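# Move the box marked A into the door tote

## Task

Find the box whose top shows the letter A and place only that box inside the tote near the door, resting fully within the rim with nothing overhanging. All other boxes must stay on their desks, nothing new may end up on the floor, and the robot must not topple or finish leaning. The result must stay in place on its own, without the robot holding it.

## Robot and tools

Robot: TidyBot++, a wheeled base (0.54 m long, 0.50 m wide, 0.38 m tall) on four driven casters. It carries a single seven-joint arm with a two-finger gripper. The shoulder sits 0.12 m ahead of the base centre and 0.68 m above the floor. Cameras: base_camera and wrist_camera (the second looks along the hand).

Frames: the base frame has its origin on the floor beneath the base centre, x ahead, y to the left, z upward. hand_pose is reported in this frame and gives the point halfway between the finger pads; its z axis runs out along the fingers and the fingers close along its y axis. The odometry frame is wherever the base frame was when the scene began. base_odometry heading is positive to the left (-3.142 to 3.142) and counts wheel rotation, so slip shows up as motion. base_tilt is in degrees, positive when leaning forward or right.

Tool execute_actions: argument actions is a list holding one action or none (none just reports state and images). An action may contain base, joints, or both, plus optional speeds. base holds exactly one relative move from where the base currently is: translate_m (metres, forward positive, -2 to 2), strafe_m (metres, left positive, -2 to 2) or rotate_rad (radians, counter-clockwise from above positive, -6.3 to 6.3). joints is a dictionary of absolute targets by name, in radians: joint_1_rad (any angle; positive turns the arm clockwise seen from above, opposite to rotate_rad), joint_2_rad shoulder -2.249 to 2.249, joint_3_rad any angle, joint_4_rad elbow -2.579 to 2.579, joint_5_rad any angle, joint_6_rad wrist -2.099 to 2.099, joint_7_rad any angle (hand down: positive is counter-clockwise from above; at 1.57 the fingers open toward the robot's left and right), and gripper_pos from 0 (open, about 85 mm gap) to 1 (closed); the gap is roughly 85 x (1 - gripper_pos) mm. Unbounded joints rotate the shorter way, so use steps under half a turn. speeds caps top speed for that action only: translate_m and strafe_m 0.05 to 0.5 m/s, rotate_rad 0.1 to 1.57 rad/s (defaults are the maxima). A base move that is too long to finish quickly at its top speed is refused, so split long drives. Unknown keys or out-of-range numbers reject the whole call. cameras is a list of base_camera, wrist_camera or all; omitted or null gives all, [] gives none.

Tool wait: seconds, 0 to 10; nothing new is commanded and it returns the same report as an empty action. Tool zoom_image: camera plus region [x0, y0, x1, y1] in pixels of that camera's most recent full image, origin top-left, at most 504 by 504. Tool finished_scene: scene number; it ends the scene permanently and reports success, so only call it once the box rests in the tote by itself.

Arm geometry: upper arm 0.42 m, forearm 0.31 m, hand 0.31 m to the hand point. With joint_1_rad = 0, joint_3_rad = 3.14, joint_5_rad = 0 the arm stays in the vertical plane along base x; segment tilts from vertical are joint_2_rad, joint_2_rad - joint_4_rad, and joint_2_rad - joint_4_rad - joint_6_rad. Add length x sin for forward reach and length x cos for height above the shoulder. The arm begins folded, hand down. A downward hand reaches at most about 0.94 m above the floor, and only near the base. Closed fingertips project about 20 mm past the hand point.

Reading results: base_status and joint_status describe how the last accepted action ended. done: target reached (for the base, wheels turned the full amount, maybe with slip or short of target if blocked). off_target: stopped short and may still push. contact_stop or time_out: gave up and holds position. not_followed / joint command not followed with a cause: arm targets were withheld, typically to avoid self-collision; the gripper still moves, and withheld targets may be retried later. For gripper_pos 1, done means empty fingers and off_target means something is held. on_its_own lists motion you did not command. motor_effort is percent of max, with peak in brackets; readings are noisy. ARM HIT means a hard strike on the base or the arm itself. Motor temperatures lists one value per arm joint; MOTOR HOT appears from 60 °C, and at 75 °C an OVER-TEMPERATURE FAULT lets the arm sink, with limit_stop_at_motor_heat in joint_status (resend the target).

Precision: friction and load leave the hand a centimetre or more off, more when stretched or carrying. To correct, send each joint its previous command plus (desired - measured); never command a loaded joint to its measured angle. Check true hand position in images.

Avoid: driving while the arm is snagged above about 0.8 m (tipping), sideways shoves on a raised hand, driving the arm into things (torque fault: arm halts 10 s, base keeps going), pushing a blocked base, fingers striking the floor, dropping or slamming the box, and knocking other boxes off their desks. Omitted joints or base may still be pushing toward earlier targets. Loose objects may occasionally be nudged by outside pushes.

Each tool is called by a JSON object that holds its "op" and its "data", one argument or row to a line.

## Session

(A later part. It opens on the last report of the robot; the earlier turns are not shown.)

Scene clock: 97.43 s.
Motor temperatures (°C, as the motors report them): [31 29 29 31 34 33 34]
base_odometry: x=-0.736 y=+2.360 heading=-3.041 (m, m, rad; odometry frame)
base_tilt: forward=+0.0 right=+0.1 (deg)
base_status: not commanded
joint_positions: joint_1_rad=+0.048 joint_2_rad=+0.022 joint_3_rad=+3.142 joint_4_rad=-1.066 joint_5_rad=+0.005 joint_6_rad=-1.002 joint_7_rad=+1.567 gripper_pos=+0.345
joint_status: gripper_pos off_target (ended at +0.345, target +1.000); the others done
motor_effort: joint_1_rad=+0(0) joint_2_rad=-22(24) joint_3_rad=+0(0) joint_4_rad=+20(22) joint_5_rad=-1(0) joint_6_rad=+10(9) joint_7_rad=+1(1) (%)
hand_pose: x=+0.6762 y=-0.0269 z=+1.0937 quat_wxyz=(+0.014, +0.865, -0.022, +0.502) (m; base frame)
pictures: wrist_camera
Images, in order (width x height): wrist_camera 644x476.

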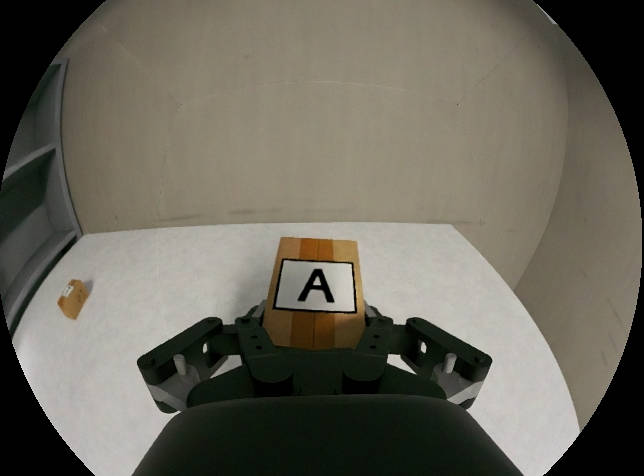

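{"op": "execute_actions", "data": {
  "actions": [
    {"base":{"translate_m":-0.55}}
  ],
  "cameras": []
}}

{"op": "execute_actions", "data": {
  "actions": [
    {"base":{"translate_m":-1.6},"joints":{"joint_1_rad":0,"joint_2_rad":-0.316,"joint_4_rad":-2.4,"joint_6_rad":-0.4}}
  ],
  "cameras": []
}}

{"op": "execute_actions", "data": {
  "actions": [
    {"base":{"rotate_rad":1.571},"speeds":{"rotate_rad":1.2}}
  ]
}}

Scene clock: 104.00 s.
Motor temperatures (°C, as the motors report them): [31 29 29 32 34 33 34]
base_odometry: x=-0.189 y=+2.416 heading=-3.040 (m, m, rad; odometry frame)
base_tilt: forward=-0.1 right=+0.1 (deg)
base_status: done
joint_positions: joint_1_rad=+0.051 joint_2_rad=+0.011 joint_3_rad=+3.144 joint_4_rad=-1.066 joint_5_rad=+0.002 joint_6_rad=-1.002 joint_7_rad=+1.567 gripper_pos=+0.345
joint_status: not commanded
motor_effort: joint_1_rad=+0(3) joint_2_rad=-20(27) joint_3_rad=+0(3) joint_4_rad=+19(21) joint_5_rad=+0(1) joint_6_rad=+10(11) joint_7_rad=+1(1) (%)
hand_pose: x=+0.6719 y=-0.0288 z=+1.0999 quat_wxyz=(+0.014, +0.862, -0.025, +0.506) (m; base frame)
pictures: none
No camera images: the call's "cameras" was empty. Leave "cameras" out to get every camera's image.

Scene clock: 108.53 s.
Motor temperatures (°C, as the motors report them): [31 29 29 32 34 33 34]
base_odometry: x=+1.402 y=+2.581 heading=-3.039 (m, m, rad; odometry frame)
base_tilt: forward=+0.0 right=+0.2 (deg)
base_status: done
joint_positions: joint_1_rad=+0.014 joint_2_rad=-0.298 joint_3_rad=+3.144 joint_4_rad=-2.391 joint_5_rad=+0.002 joint_6_rad=-0.425 joint_7_rad=+1.567 gripper_pos=+0.345
joint_status: all done
motor_effort: joint_1_rad=+0(1) joint_2_rad=-7(25) joint_3_rad=+0(1) joint_4_rad=+18(21) joint_5_rad=+0(0) joint_6_rad=+7(8) joint_7_rad=+1(1) (%)
hand_pose: x=+0.4499 y=-0.0043 z=+0.6747 quat_wxyz=(+0.002, +0.952, -0.009, +0.307) (m; base frame)
pictures: none
No camera images: the call's "cameras" was empty. Leave "cameras" out to get every camera's image.

Scene clock: 110.90 s.
Motor temperatures (°C, as the motors report them): [31 29 29 32 34 33 34]
base_odometry: x=+1.402 y=+2.581 heading=-1.469 (m, m, rad; odometry frame)
base_tilt: forward=-0.1 right=+0.1 (deg)
base_status: done
joint_positions: joint_1_rad=+0.009 joint_2_rad=-0.298 joint_3_rad=+3.146 joint_4_rad=-2.391 joint_5_rad=+0.002 joint_6_rad=-0.423 joint_7_rad=+1.567 gripper_pos=+0.345
joint_status: not commanded
motor_effort: joint_1_rad=+0(1) joint_2_rad=-7(7) joint_3_rad=+0(1) joint_4_rad=+18(18) joint_5_rad=+0(1) joint_6_rad=+7(7) joint_7_rad=+1(1) (%)
hand_pose: x=+0.4505 y=-0.0033 z=+0.6751 quat_wxyz=(+0.001, +0.951, -0.008, +0.308) (m; base frame)
pictures: base_camera, wrist_camera
Images, in order (width x height): base_camera 644x364, wrist_camera 644x476.

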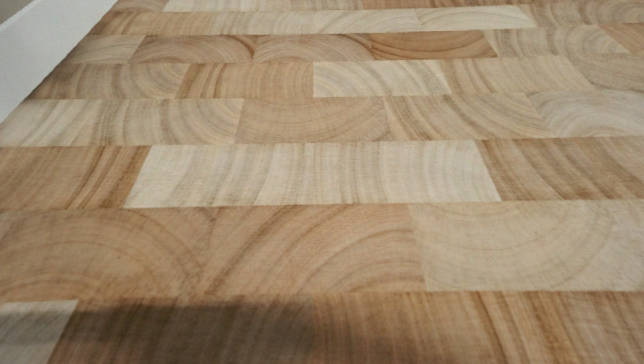

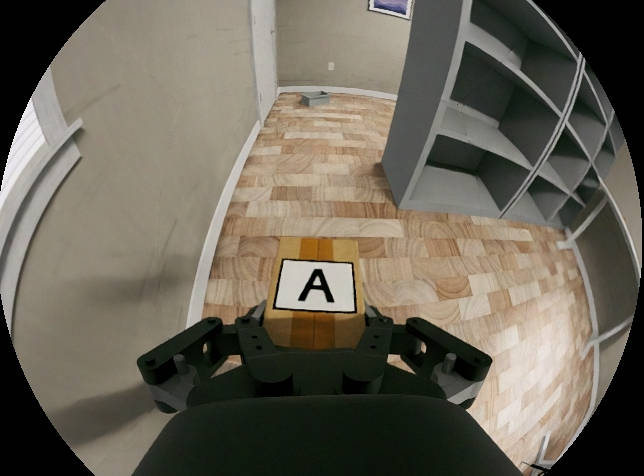

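{"op": "execute_actions", "data": {
  "actions": [
    {"base":{"translate_m":2.0}}
  ]
}}

Scene clock: 117.17 s.
Motor temperatures (°C, as the motors report them): [31 29 29 32 34 33 34]
base_odometry: x=+1.609 y=+0.592 heading=-1.468 (m, m, rad; odometry frame)
base_tilt: forward=+0.0 right=+0.1 (deg)
base_status: done
joint_positions: joint_1_rad=+0.009 joint_2_rad=-0.300 joint_3_rad=+3.146 joint_4_rad=-2.391 joint_5_rad=+0.002 joint_6_rad=-0.421 joint_7_rad=+1.567 gripper_pos=+0.345
joint_status: not commanded
motor_effort: joint_1_rad=+0(1) joint_2_rad=-6(9) joint_3_rad=+0(0) joint_4_rad=+18(19) joint_5_rad=+0(1) joint_6_rad=+8(8) joint_7_rad=+1(1) (%)
hand_pose: x=+0.4507 y=-0.0033 z=+0.6759 quat_wxyz=(+0.001, +0.951, -0.008, +0.310) (m; base frame)
pictures: base_camera, wrist_camera
Images, in order (width x height): base_camera 644x364, wrist_camera 644x476.

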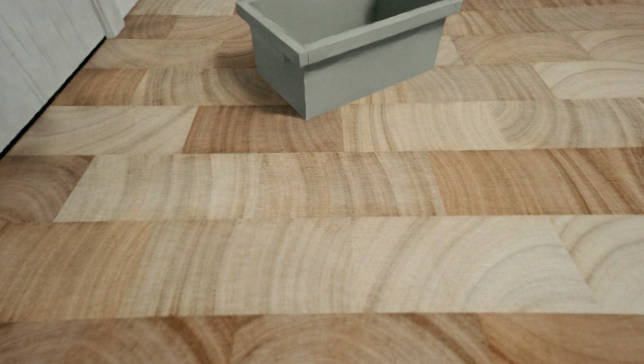

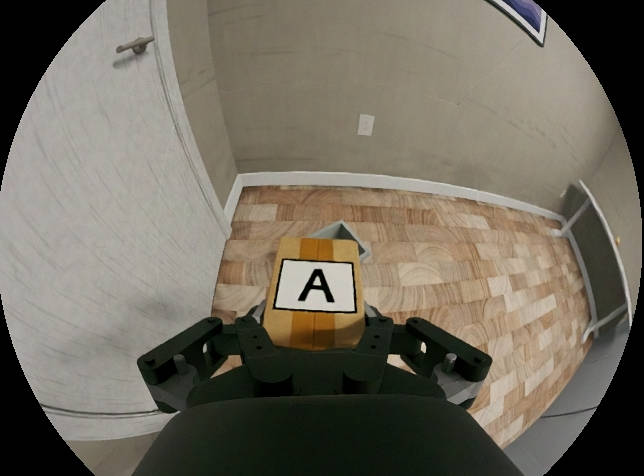

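{"op": "execute_actions", "data": {
  "actions": [
    {"base":{"strafe_m":-0.34},"joints":{"joint_1_rad":-0.57}}
  ],
  "cameras": []
}}

{"op": "execute_actions", "data": {
  "actions": [
    {"base":{"translate_m":0.295},"joints":{"joint_2_rad":1.06,"joint_4_rad":-1.9,"joint_6_rad":0.27}}
  ]
}}

Scene clock: 126.33 s.
Motor temperatures (°C, as the motors report them): [31 29 29 32 34 33 34]
base_odometry: x=+1.271 y=+0.557 heading=-1.468 (m, m, rad; odometry frame)
base_tilt: forward=-0.1 right=+0.1 (deg)
base_status: done
joint_positions: joint_1_rad=-0.558 joint_2_rad=-0.300 joint_3_rad=+3.146 joint_4_rad=-2.391 joint_5_rad=+0.002 joint_6_rad=-0.421 joint_7_rad=+1.567 gripper_pos=+0.345
joint_status: all done
motor_effort: joint_1_rad=-1(1) joint_2_rad=-7(8) joint_3_rad=+0(1) joint_4_rad=+18(18) joint_5_rad=+0(0) joint_6_rad=+7(7) joint_7_rad=+1(1) (%)
hand_pose: x=+0.4005 y=+0.1754 z=+0.6759 quat_wxyz=(-0.085, +0.915, +0.258, +0.298) (m; base frame)
pictures: none
No camera images: the call's "cameras" was empty. Leave "cameras" out to get every camera's image.

Scene clock: 128.97 s.
Motor temperatures (°C, as the motors report them): [31 29 29 32 34 33 34]
base_odometry: x=+1.301 y=+0.263 heading=-1.468 (m, m, rad; odometry frame)
base_tilt: forward=+0.0 right=+0.1 (deg)
base_status: done
joint_positions: joint_1_rad=-0.560 joint_2_rad=+1.052 joint_3_rad=+3.148 joint_4_rad=-1.921 joint_5_rad=+0.002 joint_6_rad=+0.245 joint_7_rad=+1.567 gripper_pos=+0.345
joint_status: all done
motor_effort: joint_1_rad=+0(1) joint_2_rad=-39(42) joint_3_rad=-1(1) joint_4_rad=+5(19) joint_5_rad=+0(0) joint_6_rad=+5(9) joint_7_rad=+1(1) (%)
hand_pose: x=+0.5806 y=+0.2867 z=+0.2955 quat_wxyz=(-0.054, +0.941, +0.268, +0.198) (m; base frame)
pictures: base_camera, wrist_camera
Images, in order (width x height): base_camera 644x364, wrist_camera 644x476.

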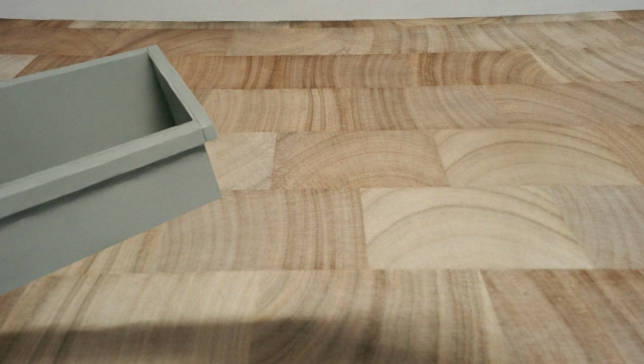

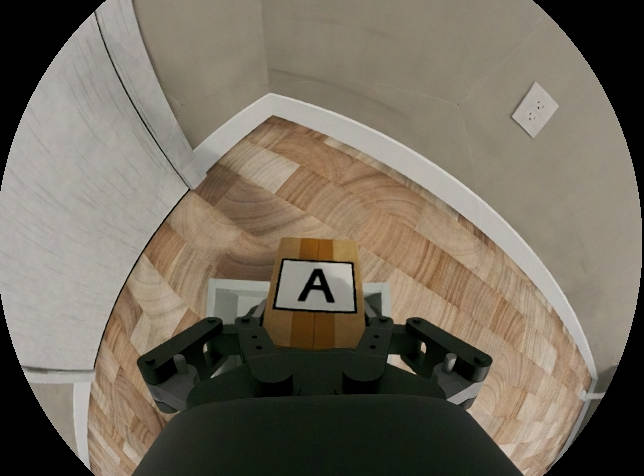

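{"op": "execute_actions", "data": {
  "actions": [
    {"joints":{"joint_1_rad":-0.64,"joint_2_rad":1.30,"joint_4_rad":-1.985,"joint_6_rad":0.58}}
  ]
}}

Scene clock: 135.00 s.
Motor temperatures (°C, as the motors report them): [31 29 29 32 34 33 34]
base_odometry: x=+1.301 y=+0.263 heading=-1.468 (m, m, rad; odometry frame)
base_tilt: forward=+0.0 right=+0.1 (deg)
base_status: not commanded
joint_positions: joint_1_rad=-0.631 joint_2_rad=+1.303 joint_3_rad=+3.148 joint_4_rad=-1.975 joint_5_rad=+0.002 joint_6_rad=+0.556 joint_7_rad=+1.567 gripper_pos=+0.345
joint_status: all done
motor_effort: joint_1_rad=-1(0) joint_2_rad=-38(42) joint_3_rad=-1(1) joint_4_rad=+0(5) joint_5_rad=+0(0) joint_6_rad=+5(7) joint_7_rad=+1(1) (%)
hand_pose: x=+0.5156 y=+0.2872 z=+0.1972 quat_wxyz=(-0.062, +0.930, +0.302, +0.198) (m; base frame)
pictures: base_camera, wrist_camera
Images, in order (width x height): base_camera 644x364, wrist_camera 644x476.

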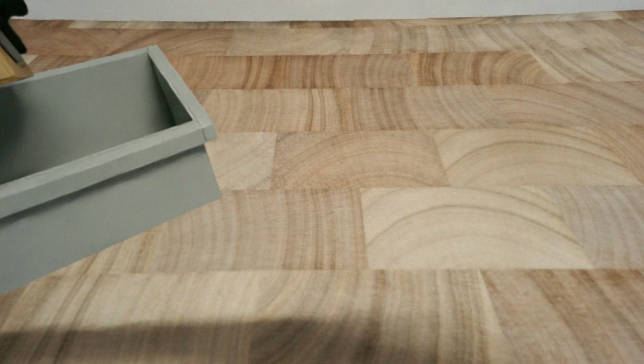

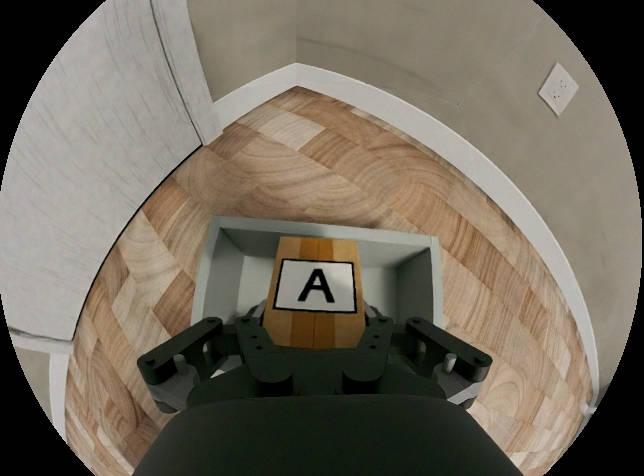

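{"op": "execute_actions", "data": {
  "actions": [
    {"joints":{"joint_2_rad":1.43,"joint_4_rad":-1.80,"joint_6_rad":0.57}}
  ]
}}

Scene clock: 141.50 s.
Motor temperatures (°C, as the motors report them): [31 29 29 32 34 33 34]
base_odometry: x=+1.301 y=+0.263 heading=-1.468 (m, m, rad; odometry frame)
base_tilt: forward=+0.0 right=+0.1 (deg)
base_status: not commanded
joint_positions: joint_1_rad=-0.631 joint_2_rad=+1.419 joint_3_rad=+3.148 joint_4_rad=-1.817 joint_5_rad=+0.002 joint_6_rad=+0.556 joint_7_rad=+1.567 gripper_pos=+0.345
joint_status: all done
motor_effort: joint_1_rad=+0(0) joint_2_rad=-40(42) joint_3_rad=-1(1) joint_4_rad=+1(1) joint_5_rad=+0(0) joint_6_rad=+6(6) joint_7_rad=+1(1) (%)
hand_pose: x=+0.5442 y=+0.3081 z=+0.1537 quat_wxyz=(-0.069, +0.926, +0.301, +0.218) (m; base frame)
pictures: base_camera, wrist_camera
Images, in order (width x height): base_camera 644x364, wrist_camera 644x476.

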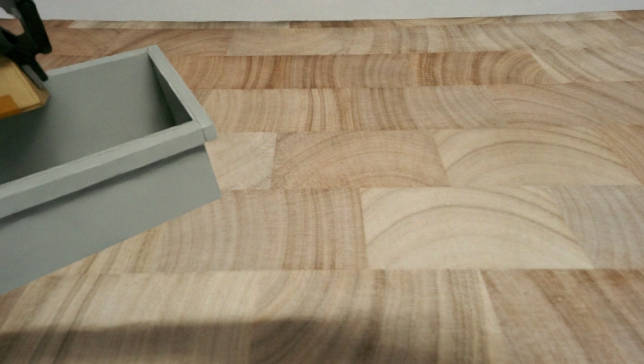

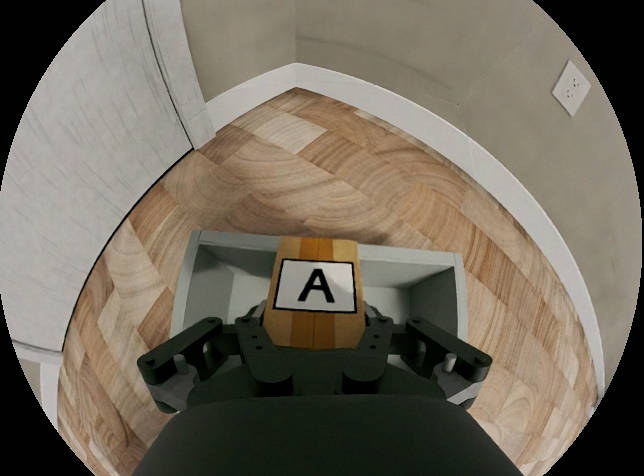

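{"op": "execute_actions", "data": {
  "actions": [
    {"joints":{"joint_2_rad":1.625,"joint_4_rad":-1.68,"joint_6_rad":0.63}}
  ]
}}

Scene clock: 145.40 s.
Motor temperatures (°C, as the motors report them): [31 29 29 32 34 33 34]
base_odometry: x=+1.301 y=+0.263 heading=-1.468 (m, m, rad; odometry frame)
base_tilt: forward=+0.0 right=+0.1 (deg)
base_status: not commanded
joint_positions: joint_1_rad=-0.631 joint_2_rad=+1.627 joint_3_rad=+3.148 joint_4_rad=-1.698 joint_5_rad=+0.002 joint_6_rad=+0.606 joint_7_rad=+1.567 gripper_pos=+0.345
joint_status: all done
motor_effort: joint_1_rad=+0(0) joint_2_rad=-39(41) joint_3_rad=-1(1) joint_4_rad=-1(2) joint_5_rad=+1(1) joint_6_rad=+5(8) joint_7_rad=+1(1) (%)
hand_pose: x=+0.5162 y=+0.2878 z=+0.0653 quat_wxyz=(-0.063, +0.930, +0.303, +0.200) (m; base frame)
pictures: base_camera, wrist_camera
Images, in order (width x height): base_camera 644x364, wrist_camera 644x476.

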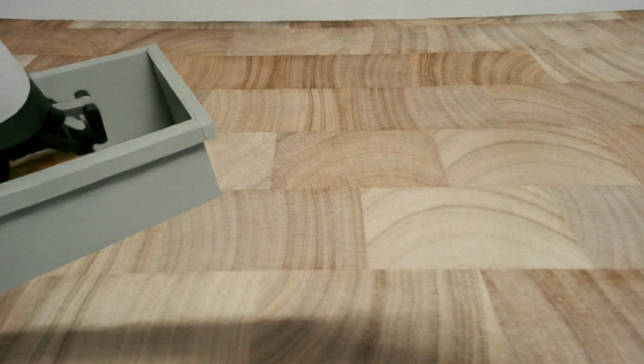

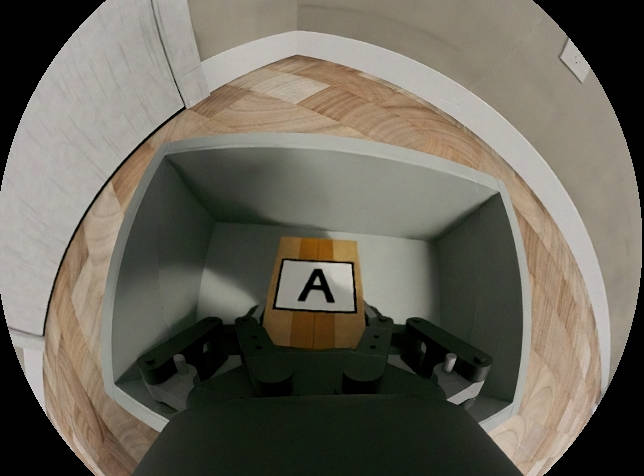

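{"op": "execute_actions", "data": {
  "actions": [
    {"joints":{"joint_2_rad":1.65,"joint_4_rad":-1.63}}
  ]
}}

Scene clock: 147.30 s.
Motor temperatures (°C, as the motors report them): [31 30 29 32 34 33 34]
base_odometry: x=+1.301 y=+0.263 heading=-1.468 (m, m, rad; odometry frame)
base_tilt: forward=+0.0 right=+0.1 (deg)
base_status: not commanded
joint_positions: joint_1_rad=-0.631 joint_2_rad=+1.637 joint_3_rad=+3.148 joint_4_rad=-1.643 joint_5_rad=+0.002 joint_6_rad=+0.608 joint_7_rad=+1.567 gripper_pos=+0.345
joint_status: all done
motor_effort: joint_1_rad=+0(1) joint_2_rad=-40(41) joint_3_rad=-1(1) joint_4_rad=+0(1) joint_5_rad=+0(1) joint_6_rad=+6(6) joint_7_rad=+1(1) (%)
hand_pose: x=+0.5379 y=+0.3036 z=+0.0650 quat_wxyz=(-0.070, +0.925, +0.301, +0.222) (m; base frame)
pictures: base_camera, wrist_camera
Images, in order (width x height): base_camera 644x364, wrist_camera 644x476.

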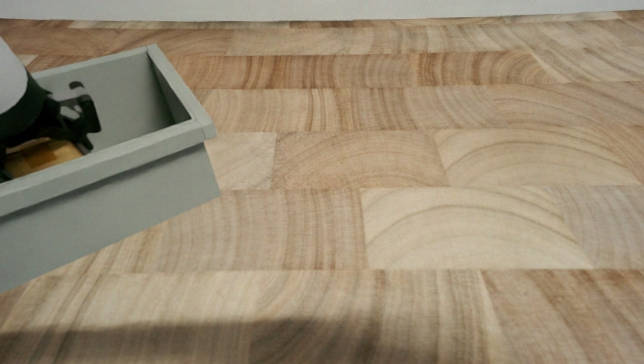

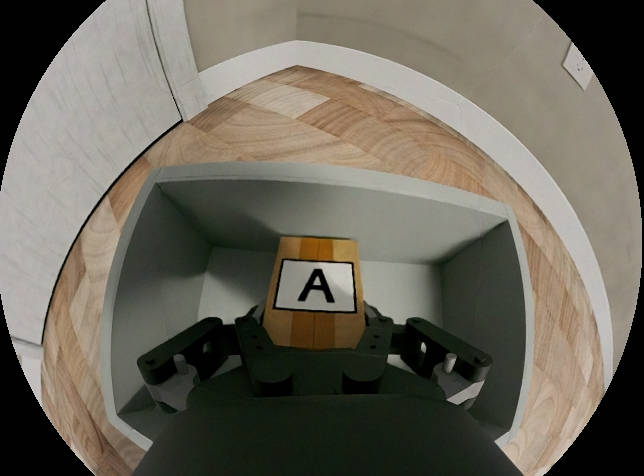

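{"op": "execute_actions", "data": {
  "actions": [
    {"joints":{"joint_2_rad":1.672}}
  ],
  "cameras": ["wrist_camera"]
}}

Scene clock: 148.80 s.
Motor temperatures (°C, as the motors report them): [31 30 29 32 34 33 34]
base_odometry: x=+1.301 y=+0.263 heading=-1.468 (m, m, rad; odometry frame)
base_tilt: forward=+0.0 right=+0.1 (deg)
base_status: not commanded
joint_positions: joint_1_rad=-0.631 joint_2_rad=+1.659 joint_3_rad=+3.148 joint_4_rad=-1.643 joint_5_rad=+0.002 joint_6_rad=+0.608 joint_7_rad=+1.567 gripper_pos=+0.345
joint_status: all done
motor_effort: joint_1_rad=+0(0) joint_2_rad=-39(40) joint_3_rad=-1(1) joint_4_rad=-1(1) joint_5_rad=+0(0) joint_6_rad=+6(6) joint_7_rad=+1(1) (%)
hand_pose: x=+0.5267 y=+0.2955 z=+0.0536 quat_wxyz=(-0.067, +0.927, +0.302, +0.212) (m; base frame)
pictures: wrist_camera
Images, in order (width x height): wrist_camera 644x476.

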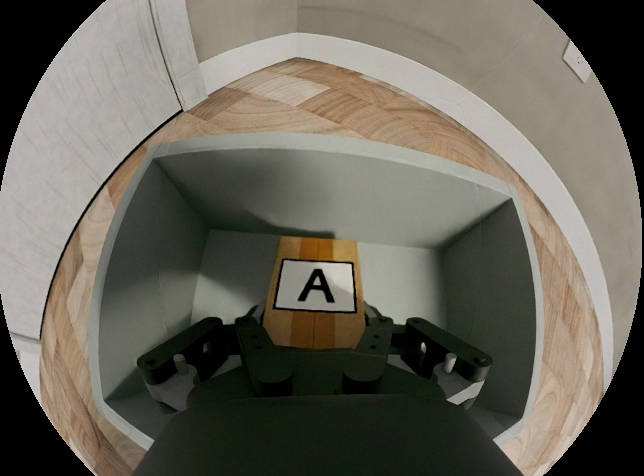

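The box is within about a centimetre of the tote floor, so I'm releasing it.

{"op": "execute_actions", "data": {
  "actions": [
    {"joints":{"gripper_pos":0.1}}
  ],
  "cameras": ["wrist_camera"]
}}

{"op": "execute_actions", "data": {
  "actions": [
    {"joints":{"joint_2_rad":1.25,"joint_4_rad":-1.9,"joint_6_rad":0.45}}
  ]
}}

Scene clock: 153.03 s.
Motor temperatures (°C, as the motors report them): [31 30 29 32 34 33 34]
base_odometry: x=+1.301 y=+0.263 heading=-1.468 (m, m, rad; odometry frame)
base_tilt: forward=-0.1 right=+0.1 (deg)
base_status: not commanded
joint_positions: joint_1_rad=-0.631 joint_2_rad=+1.659 joint_3_rad=+3.148 joint_4_rad=-1.643 joint_5_rad=+0.002 joint_6_rad=+0.608 joint_7_rad=+1.567 gripper_pos=+0.100
joint_status: all done
motor_effort: joint_1_rad=+0(0) joint_2_rad=-38(39) joint_3_rad=-1(1) joint_4_rad=-1(1) joint_5_rad=+0(0) joint_6_rad=+5(6) joint_7_rad=+1(1) (%)
hand_pose: x=+0.5267 y=+0.2955 z=+0.0536 quat_wxyz=(-0.067, +0.927, +0.302, +0.212) (m; base frame)
pictures: wrist_camera
Images, in order (width x height): wrist_camera 644x476.

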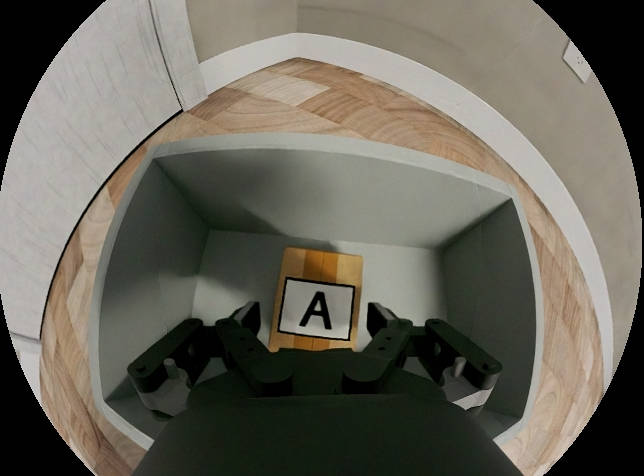

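Scene clock: 154.67 s.
Motor temperatures (°C, as the motors report them): [31 30 29 32 34 33 34]
base_odometry: x=+1.301 y=+0.263 heading=-1.468 (m, m, rad; odometry frame)
base_tilt: forward=+0.0 right=+0.1 (deg)
base_status: not commanded
joint_positions: joint_1_rad=-0.631 joint_2_rad=+1.261 joint_3_rad=+3.148 joint_4_rad=-1.882 joint_5_rad=+0.002 joint_6_rad=+0.471 joint_7_rad=+1.567 gripper_pos=+0.100
joint_status: all done
motor_effort: joint_1_rad=+0(0) joint_2_rad=-39(41) joint_3_rad=-1(1) joint_4_rad=+2(3) joint_5_rad=+0(0) joint_6_rad=+5(8) joint_7_rad=+1(1) (%)
hand_pose: x=+0.5572 y=+0.3175 z=+0.2182 quat_wxyz=(-0.070, +0.925, +0.300, +0.222) (m; base frame)
pictures: base_camera, wrist_camera
Images, in order (width x height): base_camera 644x364, wrist_camera 644x476.

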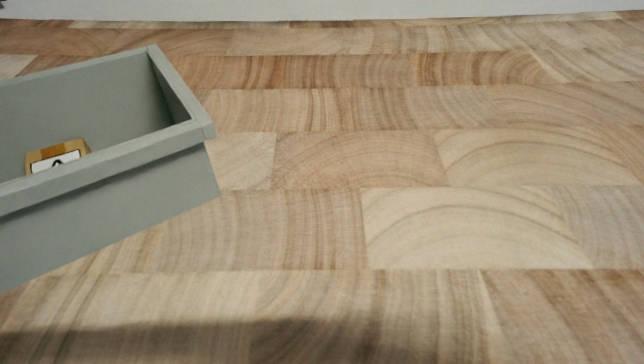

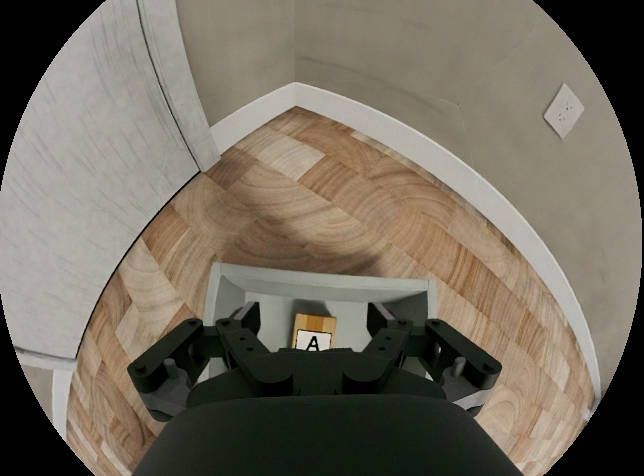

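{"op": "finished_scene", "data": {
  "scene": 1
}}

The scene is finished: the task was done.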